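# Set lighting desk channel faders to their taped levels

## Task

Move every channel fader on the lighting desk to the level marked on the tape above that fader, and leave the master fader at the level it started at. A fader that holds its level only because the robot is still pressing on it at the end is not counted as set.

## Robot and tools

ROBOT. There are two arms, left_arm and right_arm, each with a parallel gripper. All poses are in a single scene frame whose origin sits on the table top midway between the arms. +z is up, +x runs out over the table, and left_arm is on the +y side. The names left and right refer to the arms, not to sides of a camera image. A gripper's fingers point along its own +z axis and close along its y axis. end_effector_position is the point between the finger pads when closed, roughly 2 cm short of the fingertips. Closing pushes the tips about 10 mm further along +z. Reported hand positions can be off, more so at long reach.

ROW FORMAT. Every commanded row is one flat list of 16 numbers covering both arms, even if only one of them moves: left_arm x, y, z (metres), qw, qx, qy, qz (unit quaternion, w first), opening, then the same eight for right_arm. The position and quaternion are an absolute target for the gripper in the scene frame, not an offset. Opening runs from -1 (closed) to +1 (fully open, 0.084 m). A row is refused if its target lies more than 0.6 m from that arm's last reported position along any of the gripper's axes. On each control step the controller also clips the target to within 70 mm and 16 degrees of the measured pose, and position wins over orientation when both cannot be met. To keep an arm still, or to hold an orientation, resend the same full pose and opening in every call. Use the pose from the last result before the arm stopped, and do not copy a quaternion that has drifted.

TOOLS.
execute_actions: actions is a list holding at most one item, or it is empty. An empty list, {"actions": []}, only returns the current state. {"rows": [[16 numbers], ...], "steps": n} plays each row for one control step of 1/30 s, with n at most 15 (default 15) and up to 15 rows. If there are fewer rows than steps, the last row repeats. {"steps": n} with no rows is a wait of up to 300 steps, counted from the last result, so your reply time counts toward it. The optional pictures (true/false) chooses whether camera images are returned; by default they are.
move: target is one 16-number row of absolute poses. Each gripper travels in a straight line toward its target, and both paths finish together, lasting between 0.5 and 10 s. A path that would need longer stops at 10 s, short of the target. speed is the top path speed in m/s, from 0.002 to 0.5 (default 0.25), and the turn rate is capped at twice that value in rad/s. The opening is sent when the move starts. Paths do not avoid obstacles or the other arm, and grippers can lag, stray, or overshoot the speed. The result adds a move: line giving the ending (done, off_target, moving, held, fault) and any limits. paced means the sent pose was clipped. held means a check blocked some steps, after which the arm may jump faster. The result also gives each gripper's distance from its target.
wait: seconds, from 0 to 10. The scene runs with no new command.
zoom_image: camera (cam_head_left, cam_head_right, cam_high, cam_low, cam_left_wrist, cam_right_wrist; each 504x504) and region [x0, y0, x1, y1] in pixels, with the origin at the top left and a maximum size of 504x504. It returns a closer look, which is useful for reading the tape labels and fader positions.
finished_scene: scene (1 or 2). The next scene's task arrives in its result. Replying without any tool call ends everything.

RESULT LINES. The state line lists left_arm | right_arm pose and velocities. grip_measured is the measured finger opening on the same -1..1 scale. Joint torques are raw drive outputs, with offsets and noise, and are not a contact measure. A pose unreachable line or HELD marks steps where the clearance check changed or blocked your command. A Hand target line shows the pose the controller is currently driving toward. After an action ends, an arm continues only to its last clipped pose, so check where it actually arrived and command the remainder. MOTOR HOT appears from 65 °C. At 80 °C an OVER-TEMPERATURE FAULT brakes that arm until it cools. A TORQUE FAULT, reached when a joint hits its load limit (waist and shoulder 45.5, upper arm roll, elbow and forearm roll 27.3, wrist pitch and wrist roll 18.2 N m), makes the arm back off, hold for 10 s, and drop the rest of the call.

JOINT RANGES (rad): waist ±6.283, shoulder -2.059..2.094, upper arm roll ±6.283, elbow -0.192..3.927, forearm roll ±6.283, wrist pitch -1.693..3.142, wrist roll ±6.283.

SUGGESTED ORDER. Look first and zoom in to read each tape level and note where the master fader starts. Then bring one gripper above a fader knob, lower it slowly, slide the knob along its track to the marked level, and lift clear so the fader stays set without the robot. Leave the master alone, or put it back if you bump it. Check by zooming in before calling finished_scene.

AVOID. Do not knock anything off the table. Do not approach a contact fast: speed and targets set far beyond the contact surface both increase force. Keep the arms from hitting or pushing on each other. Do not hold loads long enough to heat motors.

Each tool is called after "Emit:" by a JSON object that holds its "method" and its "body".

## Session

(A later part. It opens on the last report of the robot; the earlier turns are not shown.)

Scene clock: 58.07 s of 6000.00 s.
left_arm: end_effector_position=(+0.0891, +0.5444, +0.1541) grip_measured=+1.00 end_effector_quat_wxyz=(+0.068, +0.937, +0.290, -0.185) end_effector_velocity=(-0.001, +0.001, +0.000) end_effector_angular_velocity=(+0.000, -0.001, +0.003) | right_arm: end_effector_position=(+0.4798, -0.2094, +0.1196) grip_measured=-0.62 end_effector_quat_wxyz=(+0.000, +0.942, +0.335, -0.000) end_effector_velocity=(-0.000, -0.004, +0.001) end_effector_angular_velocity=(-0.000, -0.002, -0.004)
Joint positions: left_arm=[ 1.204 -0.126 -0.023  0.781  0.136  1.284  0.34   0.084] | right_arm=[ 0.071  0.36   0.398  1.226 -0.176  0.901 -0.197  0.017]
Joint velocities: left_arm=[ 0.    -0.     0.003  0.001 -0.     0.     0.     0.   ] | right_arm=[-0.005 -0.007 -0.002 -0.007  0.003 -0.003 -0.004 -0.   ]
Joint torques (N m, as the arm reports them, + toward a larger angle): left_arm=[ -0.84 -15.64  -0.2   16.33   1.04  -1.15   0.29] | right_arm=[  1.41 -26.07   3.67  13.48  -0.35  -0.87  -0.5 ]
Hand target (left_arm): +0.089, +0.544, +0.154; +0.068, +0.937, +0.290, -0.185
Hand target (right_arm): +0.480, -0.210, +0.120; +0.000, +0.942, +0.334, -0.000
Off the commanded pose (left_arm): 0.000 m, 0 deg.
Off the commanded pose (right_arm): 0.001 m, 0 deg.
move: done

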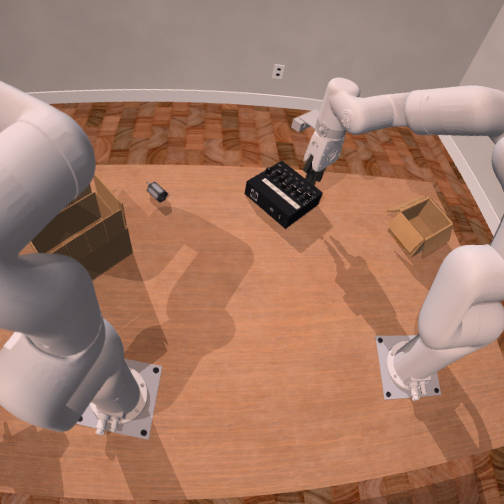

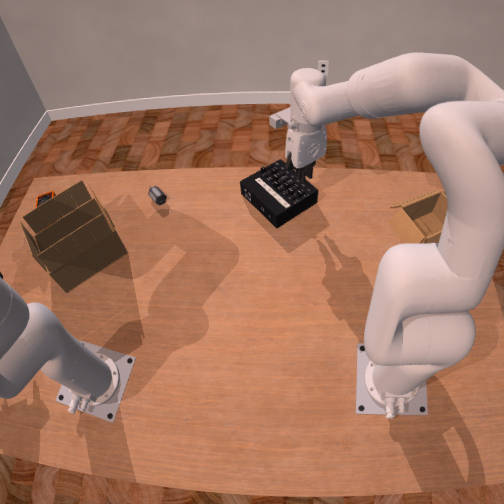

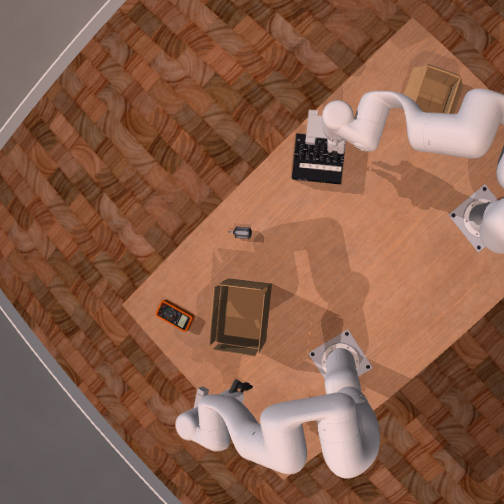

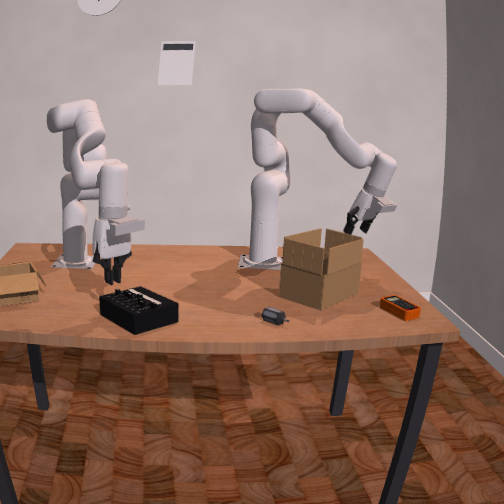

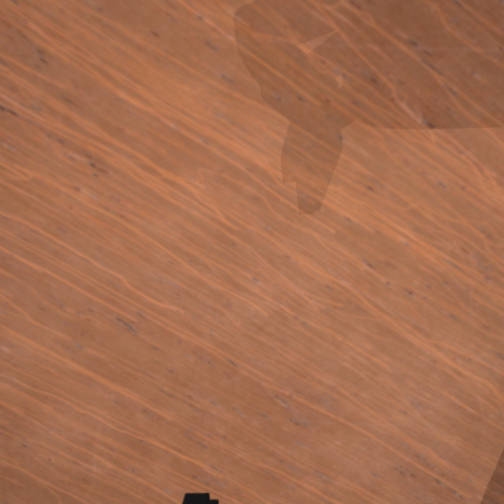

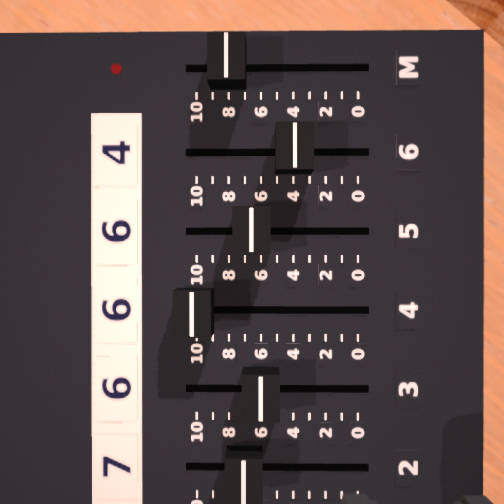

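Emit:
{"method": "move", "body": {"target": [0.0891,0.5444,0.1541,0.068,0.937,0.29,-0.185,1,0.5062,-0.1408,0.098,0,0.943,0.334,0,0.2], "speed": 0.1}}

Emit:
{"method": "move", "body": {"target": [0.0891,0.5444,0.1541,0.068,0.937,0.29,-0.185,1,0.5062,-0.1408,0.079,0,0.943,0.334,0,0.2], "speed": 0.02}}

Emit:
{"method": "move", "body": {"target": [0.0891,0.5444,0.1541,0.068,0.937,0.29,-0.185,1,0.5194,-0.1571,0.079,0,0.943,0.334,0,0.2], "speed": 0.02}}

Emit:
{"method": "move", "body": {"target": [0.0891,0.5444,0.1541,0.068,0.937,0.29,-0.185,1,0.517,-0.156,0.14,0,0.943,0.334,0,0.25], "speed": 0.08}}

Scene clock: 67.30 s of 6000.00 s.
left_arm: end_effector_position=(+0.0891, +0.5444, +0.1541) grip_measured=+1.00 end_effector_quat_wxyz=(+0.068, +0.937, +0.290, -0.185) end_effector_velocity=(-0.000, +0.000, +0.000) end_effector_angular_velocity=(+0.001, -0.000, +0.001) | right_arm: end_effector_position=(+0.5066, -0.1413, +0.0983) grip_measured=+0.19 end_effector_quat_wxyz=(-0.000, +0.943, +0.333, +0.000) end_effector_velocity=(-0.000, +0.003, -0.000) end_effector_angular_velocity=(+0.000, +0.002, +0.002)
Joint positions: left_arm=[ 1.204 -0.126 -0.023  0.781  0.136  1.284  0.34   0.084] | right_arm=[ 0.199  0.559  0.392  1.453 -0.252  0.944 -0.064  0.052]
Joint velocities: left_arm=[-0.001  0.     0.002  0.001  0.001 -0.    -0.    -0.   ] | right_arm=[ 0.004  0.005  0.001  0.007 -0.     0.004  0.001  0.   ]
Joint torques (N m, as the arm reports them, + toward a larger angle): left_arm=[ -0.08 -15.85  -0.32  16.16   1.01  -1.03   0.54] | right_arm=[  1.38 -30.33   5.01  13.45  -0.33  -0.91  -0.46]
Hand target (left_arm): +0.089, +0.544, +0.154; +0.068, +0.937, +0.290, -0.185
Hand target (right_arm): +0.506, -0.141, +0.098; -0.000, +0.943, +0.334, +0.000
Off the commanded pose (left_arm): 0.000 m, 0 deg.
Off the commanded pose (right_arm): 0.001 m, 0 deg.
After step 90, 5.03 s passed at rest.
move: done

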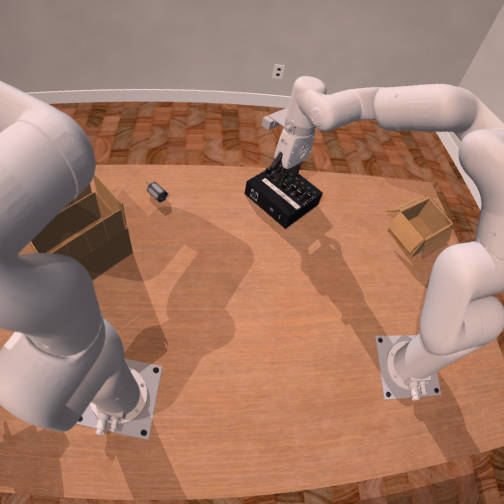

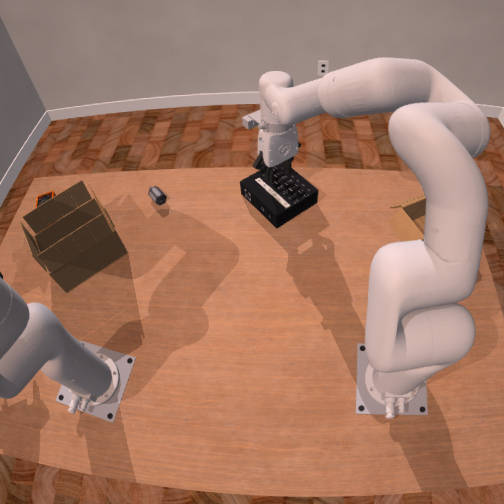

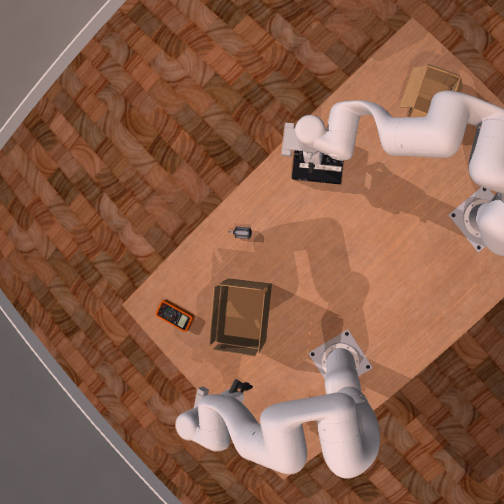

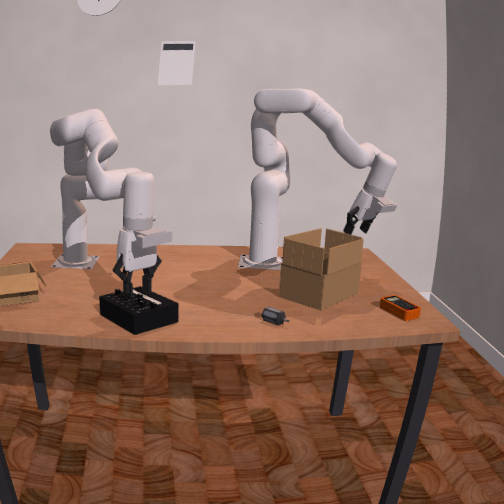

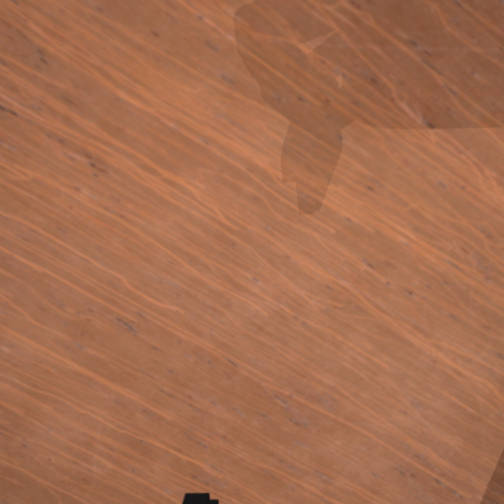

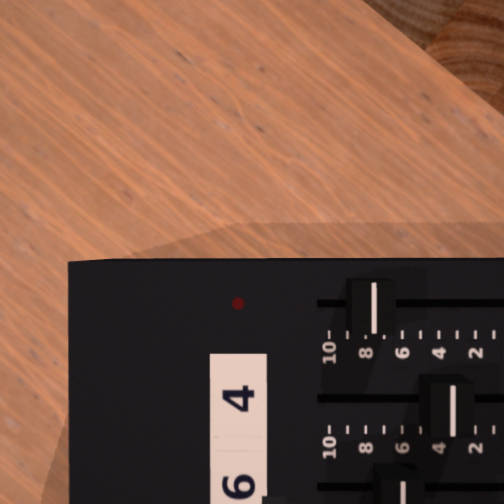

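Scene clock: 68.53 s of 6000.00 s.
left_arm: end_effector_position=(+0.0891, +0.5444, +0.1541) grip_measured=+1.00 end_effector_quat_wxyz=(+0.068, +0.937, +0.290, -0.185) end_effector_velocity=(+0.000, -0.000, -0.000) end_effector_angular_velocity=(-0.000, -0.000, +0.001) | right_arm: end_effector_position=(+0.5063, -0.1408, +0.0791) grip_measured=+0.19 end_effector_quat_wxyz=(-0.000, +0.943, +0.334, -0.000) end_effector_velocity=(+0.001, +0.001, +0.000) end_effector_angular_velocity=(+0.002, -0.003, -0.001)
Joint positions: left_arm=[ 1.204 -0.126 -0.023  0.781  0.136  1.284  0.34   0.084] | right_arm=[ 0.205  0.588  0.382  1.44  -0.267  0.904 -0.055  0.052]
Joint velocities: left_arm=[-0.001 -0.     0.001 -0.001 -0.001 -0.    -0.001 -0.   ] | right_arm=[ 0.     0.    -0.    -0.     0.    -0.004  0.001  0.   ]
Joint torques (N m, as the arm reports them, + toward a larger angle): left_arm=[ -0.18 -16.02  -0.39  16.38   1.05  -1.06   0.43] | right_arm=[  1.44 -30.79   5.04  13.24  -0.32  -0.9   -0.37]
Hand target (left_arm): +0.089, +0.544, +0.154; +0.068, +0.937, +0.290, -0.185
Hand target (right_arm): +0.506, -0.141, +0.079; -0.000, +0.943, +0.334, +0.000
Off the commanded pose (left_arm): 0.000 m, 0 deg.
Off the commanded pose (right_arm): 0.000 m, 0 deg.
move: done

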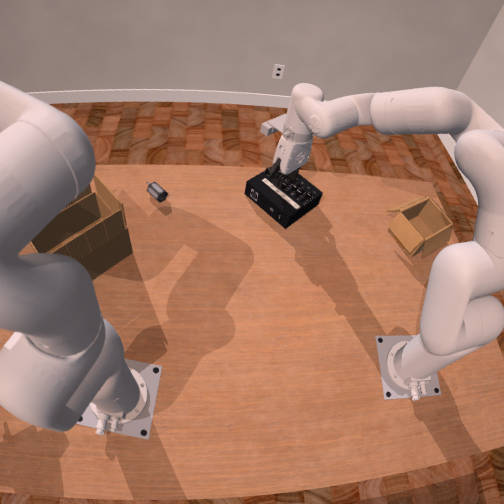

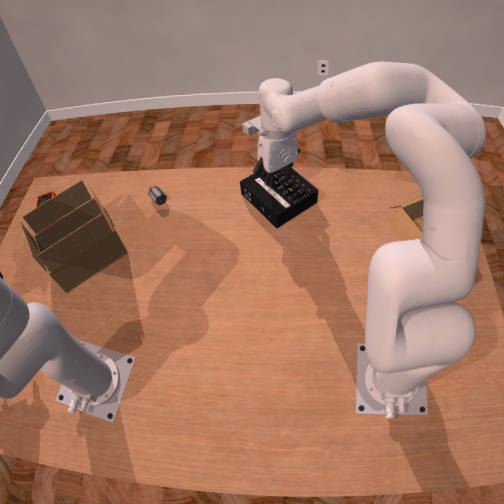

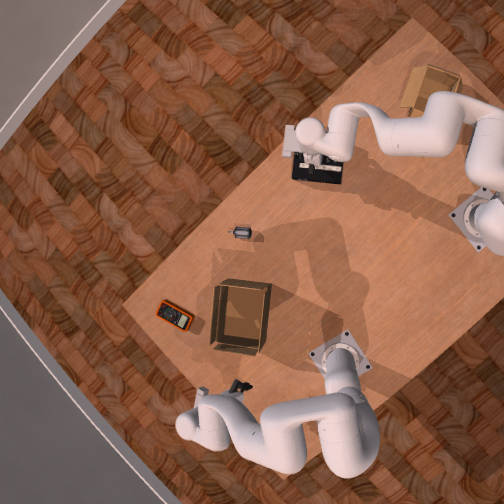

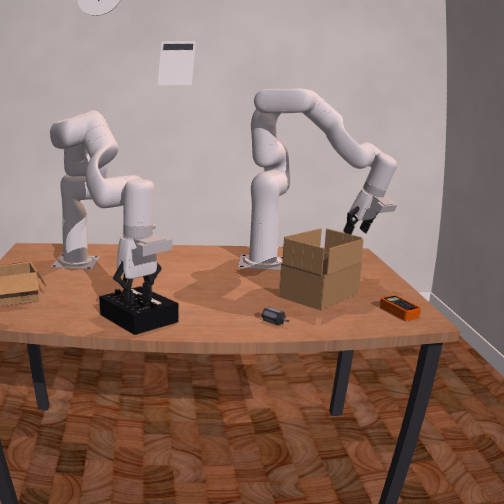

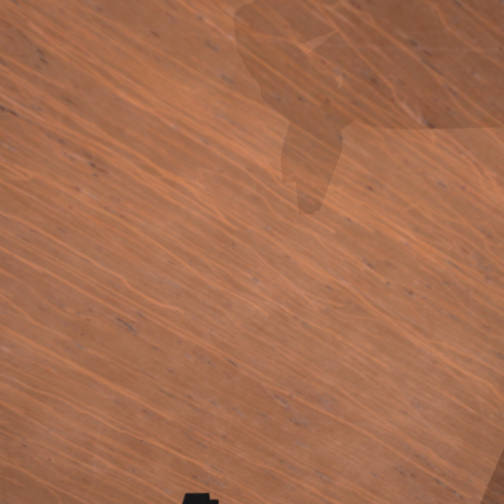

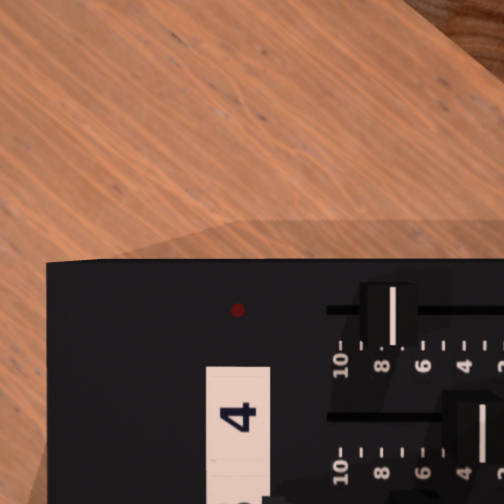

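Scene clock: 69.83 s of 6000.00 s.
left_arm: end_effector_position=(+0.0891, +0.5444, +0.1541) grip_measured=+1.00 end_effector_quat_wxyz=(+0.068, +0.937, +0.290, -0.185) end_effector_velocity=(-0.001, +0.000, +0.000) end_effector_angular_velocity=(-0.000, -0.000, +0.002) | right_arm: end_effector_position=(+0.5193, -0.1572, +0.0790) grip_measured=+0.19 end_effector_quat_wxyz=(+0.000, +0.943, +0.334, -0.000) end_effector_velocity=(-0.000, -0.000, -0.000) end_effector_angular_velocity=(-0.001, +0.002, +0.003)
Joint positions: left_arm=[ 1.204 -0.126 -0.023  0.781  0.136  1.284  0.34   0.084] | right_arm=[ 0.181  0.602  0.375  1.465 -0.266  0.913 -0.092  0.052]
Joint velocities: left_arm=[ 0.    -0.     0.002  0.001 -0.     0.001 -0.    -0.   ] | right_arm=[-0.     0.001  0.     0.001 -0.001  0.002 -0.003 -0.   ]
Joint torques (N m, as the arm reports them, + toward a larger angle): left_arm=[ -0.45 -15.85  -0.32  16.3    0.95  -1.1    0.37] | right_arm=[  0.89 -31.24   4.95  13.24  -0.32  -0.96  -0.43]
Hand target (left_arm): +0.089, +0.544, +0.154; +0.068, +0.937, +0.290, -0.185
Hand target (right_arm): +0.519, -0.157, +0.079; +0.000, +0.943, +0.334, -0.000
Off the commanded pose (left_arm): 0.000 m, 0 deg.
Off the commanded pose (right_arm): 0.000 m, 0 deg.
move: done

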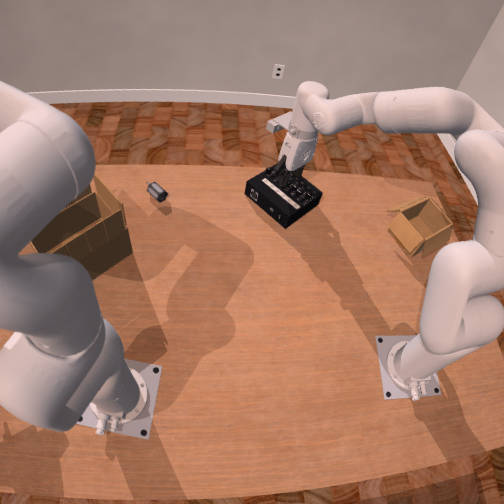

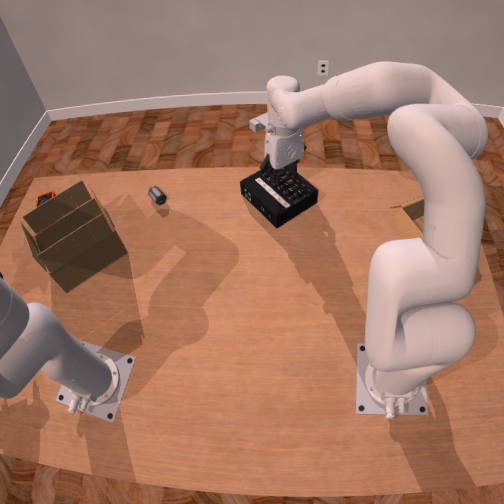

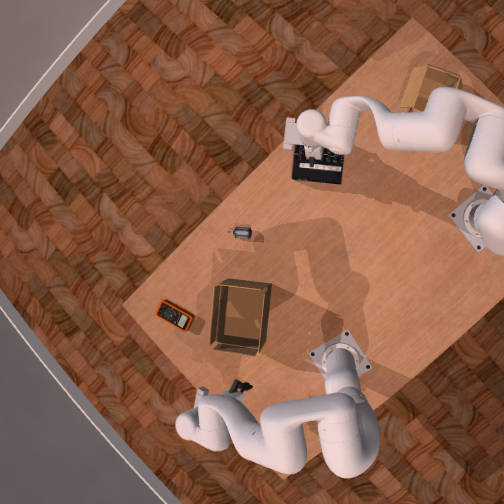

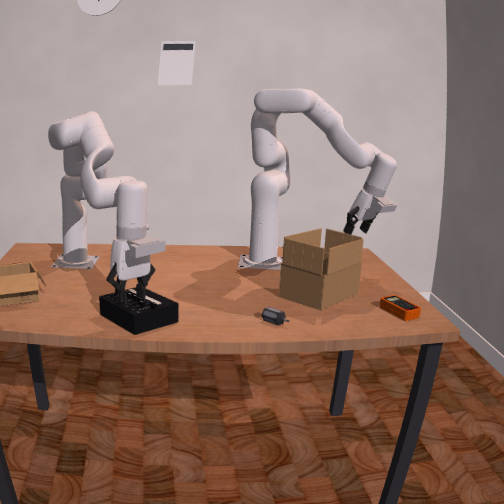

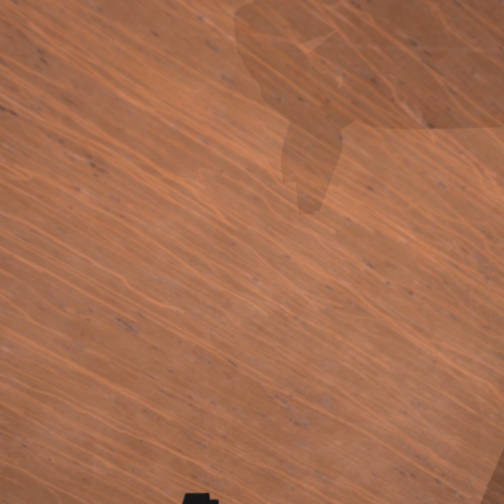

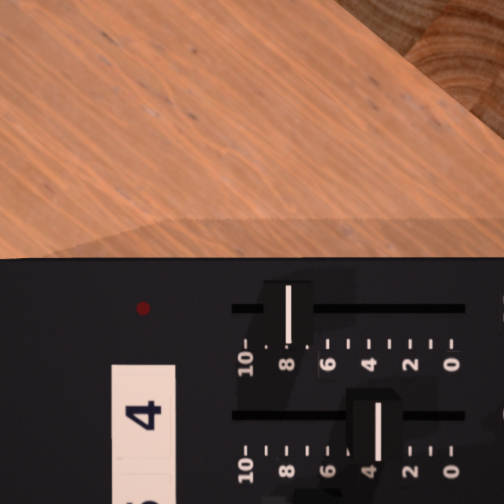

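Scene clock: 70.93 s of 6000.00 s.
left_arm: end_effector_position=(+0.0891, +0.5444, +0.1541) grip_measured=+1.00 end_effector_quat_wxyz=(+0.068, +0.937, +0.290, -0.185) end_effector_velocity=(-0.000, -0.001, -0.000) end_effector_angular_velocity=(-0.002, +0.002, -0.002) | right_arm: end_effector_position=(+0.5166, -0.1563, +0.1394) grip_measured=+0.24 end_effector_quat_wxyz=(+0.000, +0.943, +0.334, -0.000) end_effector_velocity=(-0.001, -0.001, -0.000) end_effector_angular_velocity=(-0.003, +0.005, -0.002)
Joint positions: left_arm=[ 1.204 -0.126 -0.023  0.781  0.136  1.284  0.34   0.084] | right_arm=[ 0.169  0.514  0.401  1.51  -0.224  1.043 -0.114  0.054]
Joint velocities: left_arm=[-0.001 -0.    -0.001 -0.001  0.     0.002  0.001  0.   ] | right_arm=[-0.001  0.    -0.     0.001  0.001  0.007  0.     0.   ]
Joint torques (N m, as the arm reports them, + toward a larger angle): left_arm=[ -0.51 -16.15  -0.19  16.12   1.18  -1.1    0.32] | right_arm=[  1.3  -30.35   4.6   14.05  -0.39  -0.89  -0.41]
Hand target (left_arm): +0.089, +0.544, +0.154; +0.068, +0.937, +0.290, -0.185
Hand target (right_arm): +0.517, -0.156, +0.140; +0.000, +0.943, +0.334, -0.000
Off the commanded pose (left_arm): 0.000 m, 0 deg.
Off the commanded pose (right_arm): 0.001 m, 0 deg.
move: done

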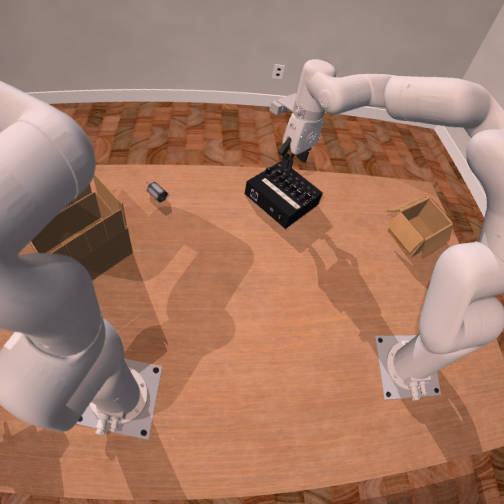

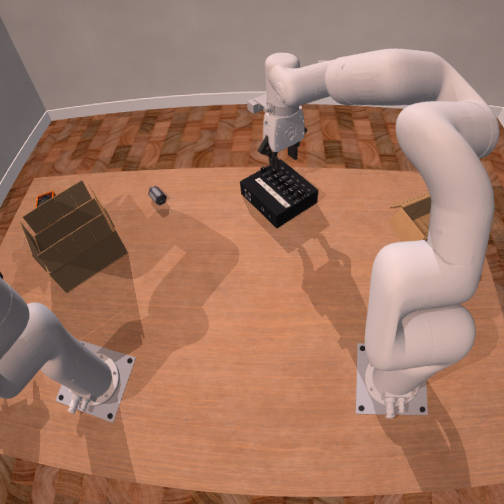

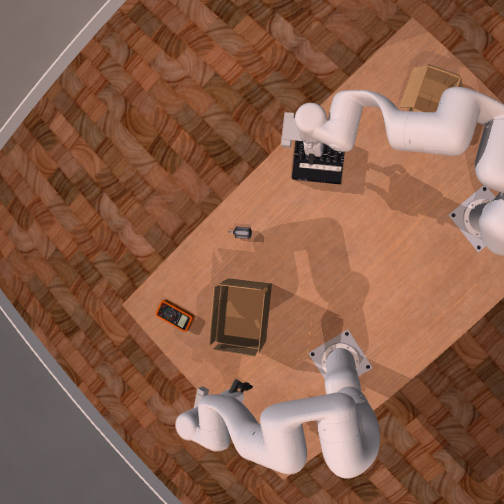

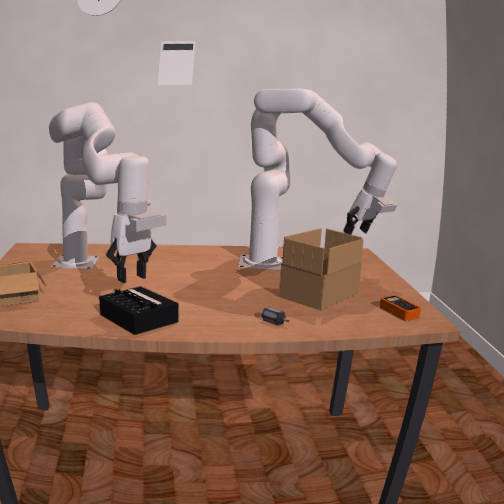

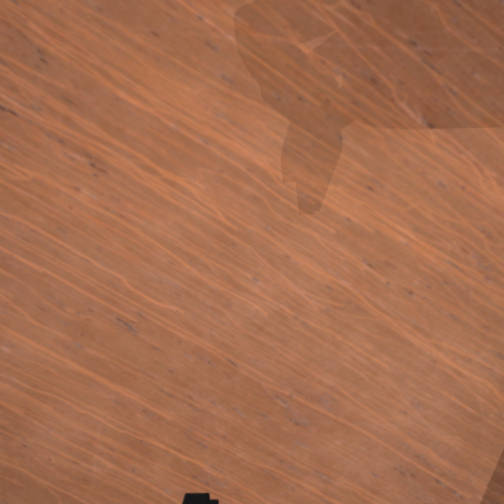

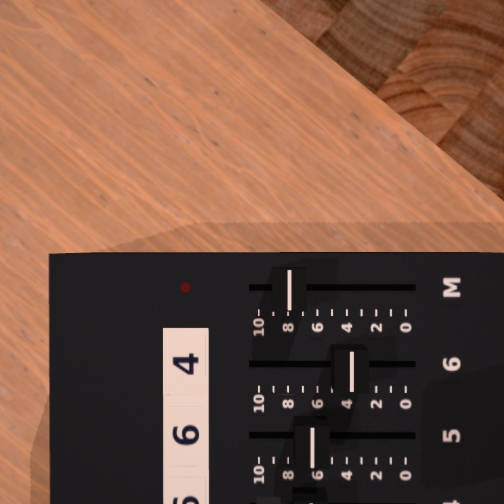

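Need 3.1 mm more.

Emit:
{"method": "move", "body": {"target": [0.0891,0.5444,0.1541,0.068,0.937,0.29,-0.185,1,0.517,-0.154,0.079,0,0.943,0.334,0,0.2], "speed": 0.05}}

Emit:
{"method": "move", "body": {"target": [0.0891,0.5444,0.1541,0.068,0.937,0.29,-0.185,1,0.5214,-0.1595,0.079,0,0.943,0.334,0,0.2], "speed": 0.01}}

Emit:
{"method": "move", "body": {"target": [0.0891,0.5444,0.1541,0.068,0.937,0.29,-0.185,1,0.505,-0.17,0.16,0,0.943,0.334,0,0.3], "speed": 0.08}}

Scene clock: 76.70 s of 6000.00 s.
left_arm: end_effector_position=(+0.0891, +0.5444, +0.1541) grip_measured=+1.00 end_effector_quat_wxyz=(+0.068, +0.937, +0.290, -0.185) end_effector_velocity=(+0.000, +0.000, +0.000) end_effector_angular_velocity=(+0.000, -0.001, -0.002) | right_arm: end_effector_position=(+0.5173, -0.1538, +0.0793) grip_measured=+0.19 end_effector_quat_wxyz=(-0.000, +0.943, +0.334, +0.000) end_effector_velocity=(+0.002, +0.000, +0.000) end_effector_angular_velocity=(+0.002, -0.004, -0.002)
Joint positions: left_arm=[ 1.204 -0.126 -0.023  0.781  0.136  1.284  0.34   0.084] | right_arm=[ 0.185  0.6    0.376  1.462 -0.265  0.912 -0.086  0.052]
Joint velocities: left_arm=[-0.     0.    -0.001  0.    -0.    -0.     0.001 -0.   ] | right_arm=[ 0.     0.001 -0.001  0.002 -0.    -0.004  0.001  0.   ]
Joint torques (N m, as the arm reports them, + toward a larger angle): left_arm=[ -0.59 -15.83  -0.27  16.61   1.04  -1.07   0.37] | right_arm=[  1.1  -30.85   5.01  13.3   -0.32  -0.93  -0.44]
Hand target (left_arm): +0.089, +0.544, +0.154; +0.068, +0.937, +0.290, -0.185
Hand target (right_arm): +0.517, -0.154, +0.079; -0.000, +0.943, +0.334, +0.000
Off the commanded pose (left_arm): 0.000 m, 0 deg.
Off the commanded pose (right_arm): 0.001 m, 0 deg.
After step 90, 1.20 s passed at rest.
move: done

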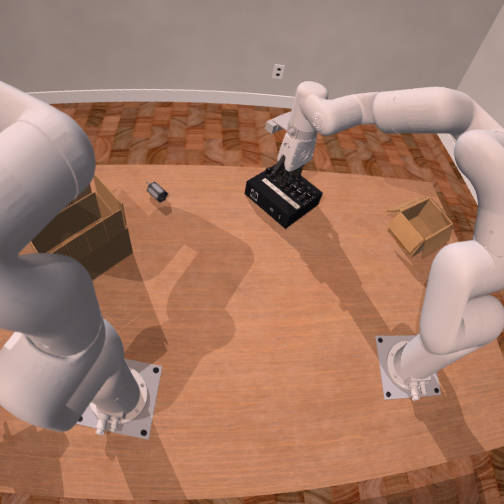

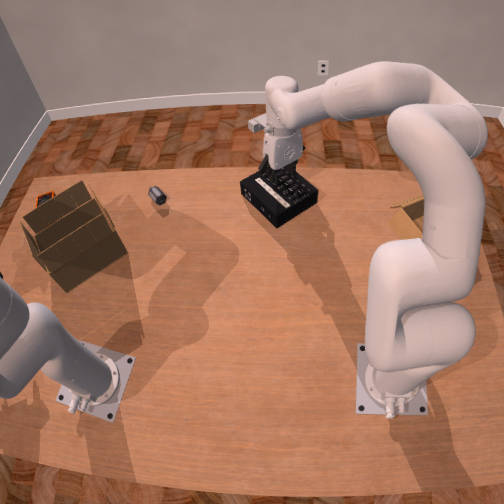

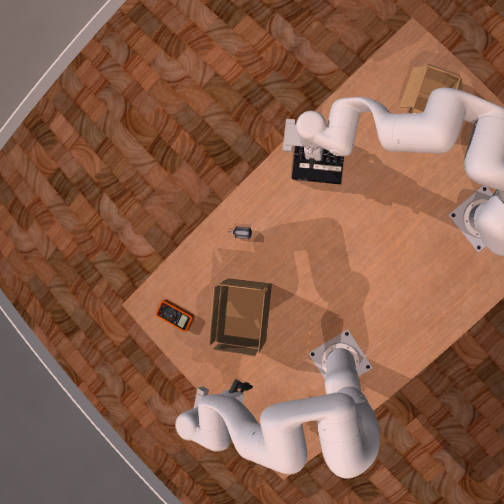

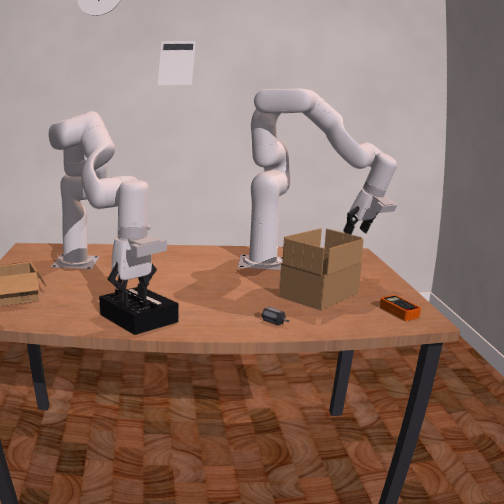

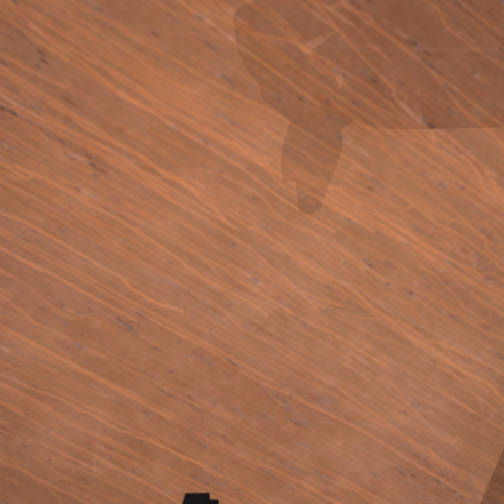

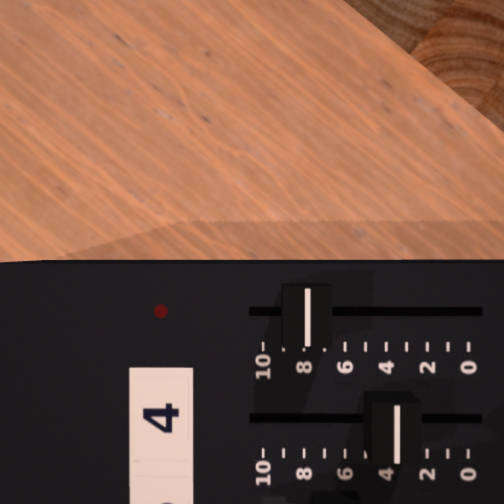

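Scene clock: 77.63 s of 6000.00 s.
left_arm: end_effector_position=(+0.0891, +0.5444, +0.1541) grip_measured=+1.00 end_effector_quat_wxyz=(+0.068, +0.937, +0.290, -0.185) end_effector_velocity=(-0.000, -0.000, -0.000) end_effector_angular_velocity=(-0.001, +0.001, -0.000) | right_arm: end_effector_position=(+0.5214, -0.1595, +0.0791) grip_measured=+0.19 end_effector_quat_wxyz=(+0.000, +0.943, +0.334, +0.000) end_effector_velocity=(-0.000, -0.000, -0.000) end_effector_angular_velocity=(-0.001, +0.001, +0.003)
Joint positions: left_arm=[ 1.204 -0.126 -0.023  0.781  0.136  1.284  0.34   0.084] | right_arm=[ 0.177  0.605  0.374  1.47  -0.265  0.915 -0.097  0.052]
Joint velocities: left_arm=[ 0.    -0.    -0.    -0.    -0.     0.001 -0.     0.   ] | right_arm=[ 0.    -0.     0.    -0.    -0.001  0.001 -0.003 -0.   ]
Joint torques (N m, as the arm reports them, + toward a larger angle): left_arm=[ -0.23 -15.77  -0.27  16.27   1.11  -1.19   0.37] | right_arm=[  1.01 -30.98   4.68  13.16  -0.32  -0.85  -0.46]
Hand target (left_arm): +0.089, +0.544, +0.154; +0.068, +0.937, +0.290, -0.185
Hand target (right_arm): +0.521, -0.160, +0.079; +0.000, +0.943, +0.334, -0.000
Off the commanded pose (left_arm): 0.000 m, 0 deg.
Off the commanded pose (right_arm): 0.000 m, 0 deg.
move: done

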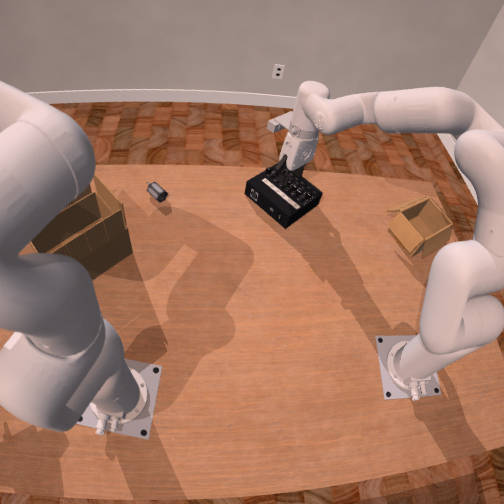

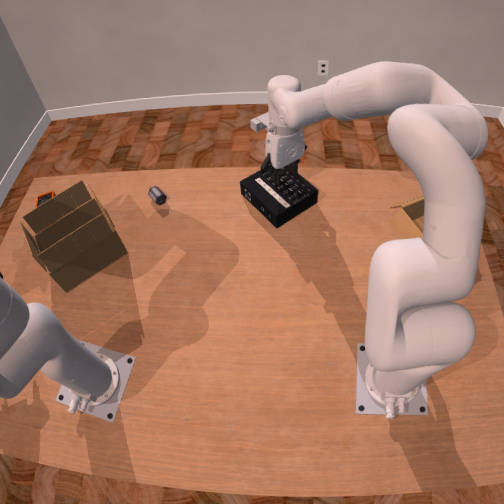

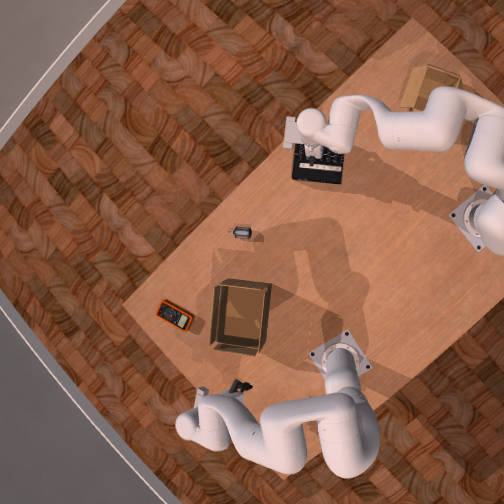

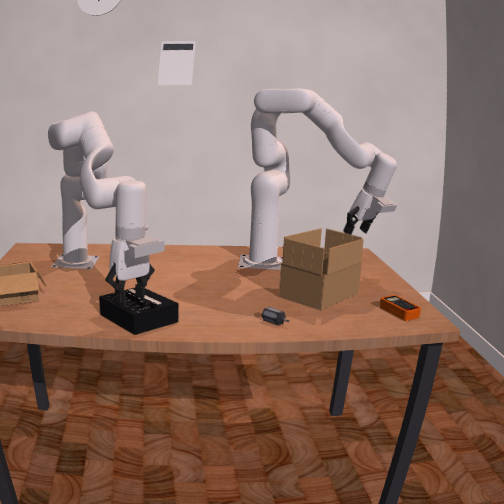

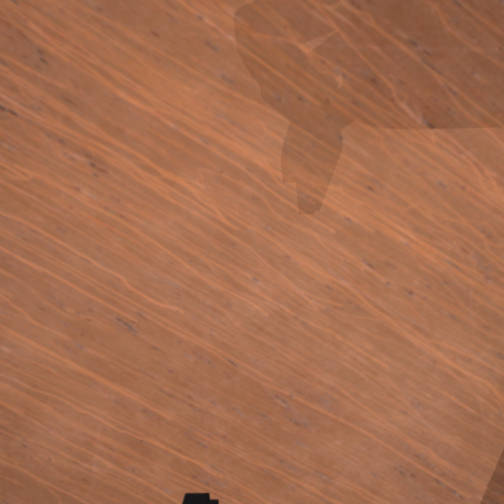

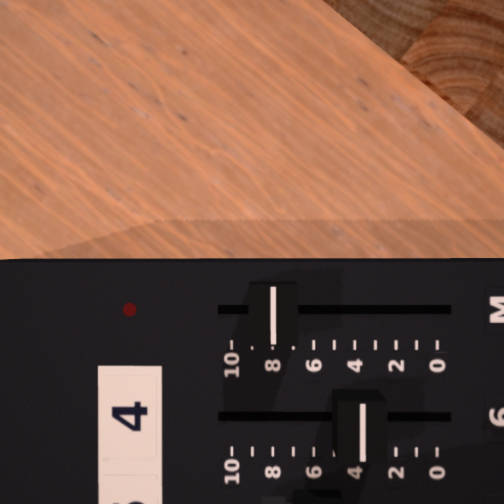

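Scene clock: 79.07 s of 6000.00 s.
left_arm: end_effector_position=(+0.0891, +0.5444, +0.1541) grip_measured=+1.00 end_effector_quat_wxyz=(+0.068, +0.937, +0.290, -0.185) end_effector_velocity=(+0.001, -0.000, -0.000) end_effector_angular_velocity=(+0.001, +0.001, -0.006) | right_arm: end_effector_position=(+0.5046, -0.1702, +0.1595) grip_measured=+0.29 end_effector_quat_wxyz=(+0.000, +0.943, +0.334, -0.000) end_effector_velocity=(-0.000, -0.001, +0.001) end_effector_angular_velocity=(-0.001, -0.000, +0.000)
Joint positions: left_arm=[ 1.204 -0.126 -0.023  0.781  0.136  1.284  0.34   0.084] | right_arm=[ 0.135  0.434  0.412  1.452 -0.194  1.059 -0.142  0.056]
Joint velocities: left_arm=[-0.001 -0.    -0.003 -0.     0.001 -0.001  0.001 -0.   ] | right_arm=[-0.001 -0.003  0.001 -0.001 -0.     0.002 -0.     0.   ]
Joint torques (N m, as the arm reports them, + toward a larger angle): left_arm=[ -0.42 -16.04  -0.4   16.08   1.16  -1.03   0.28] | right_arm=[  1.45 -28.63   4.23  14.01  -0.23  -0.89  -0.43]
Hand target (left_arm): +0.089, +0.544, +0.154; +0.068, +0.937, +0.290, -0.185
Hand target (right_arm): +0.505, -0.170, +0.160; +0.000, +0.943, +0.334, -0.000
Off the commanded pose (left_arm): 0.000 m, 0 deg.
Off the commanded pose (right_arm): 0.001 m, 0 deg.
move: done

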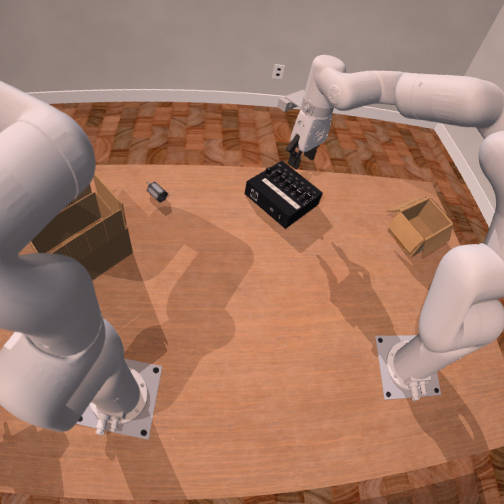

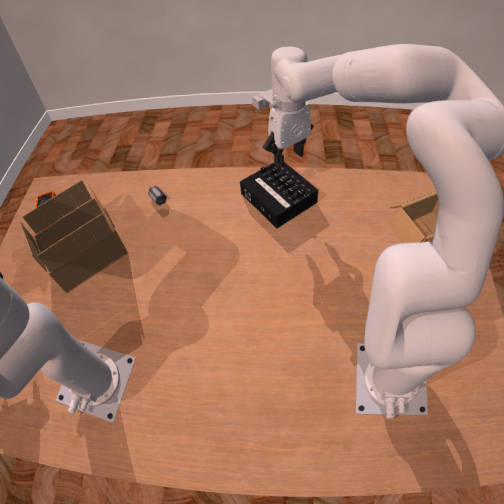

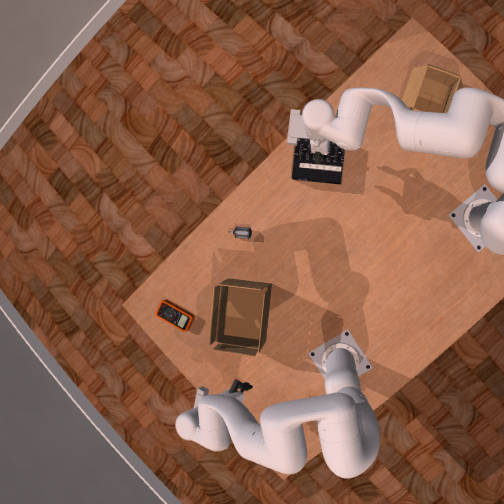

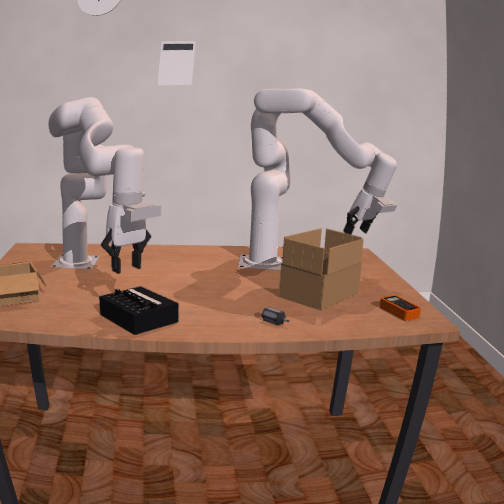

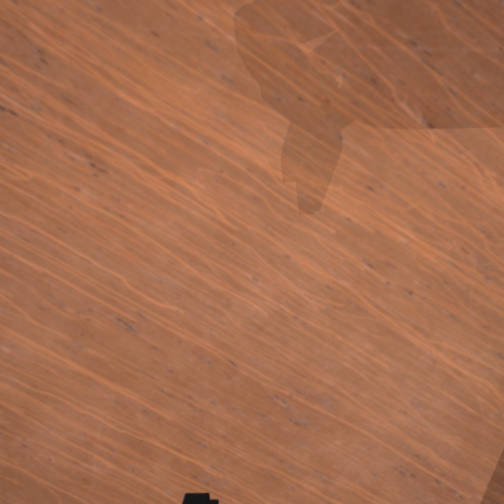

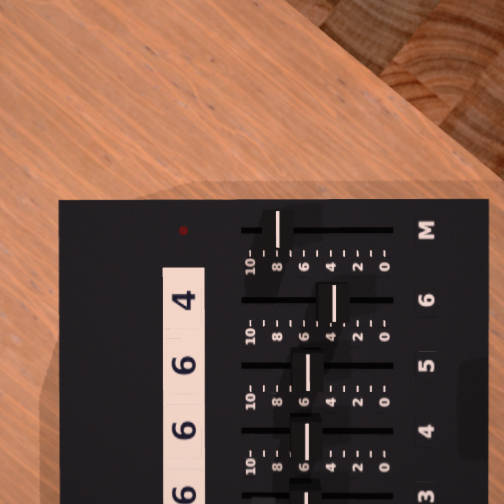

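Emit:
{"method": "finished_scene", "body": {"scene": 1}}

The scene is finished: the task was done.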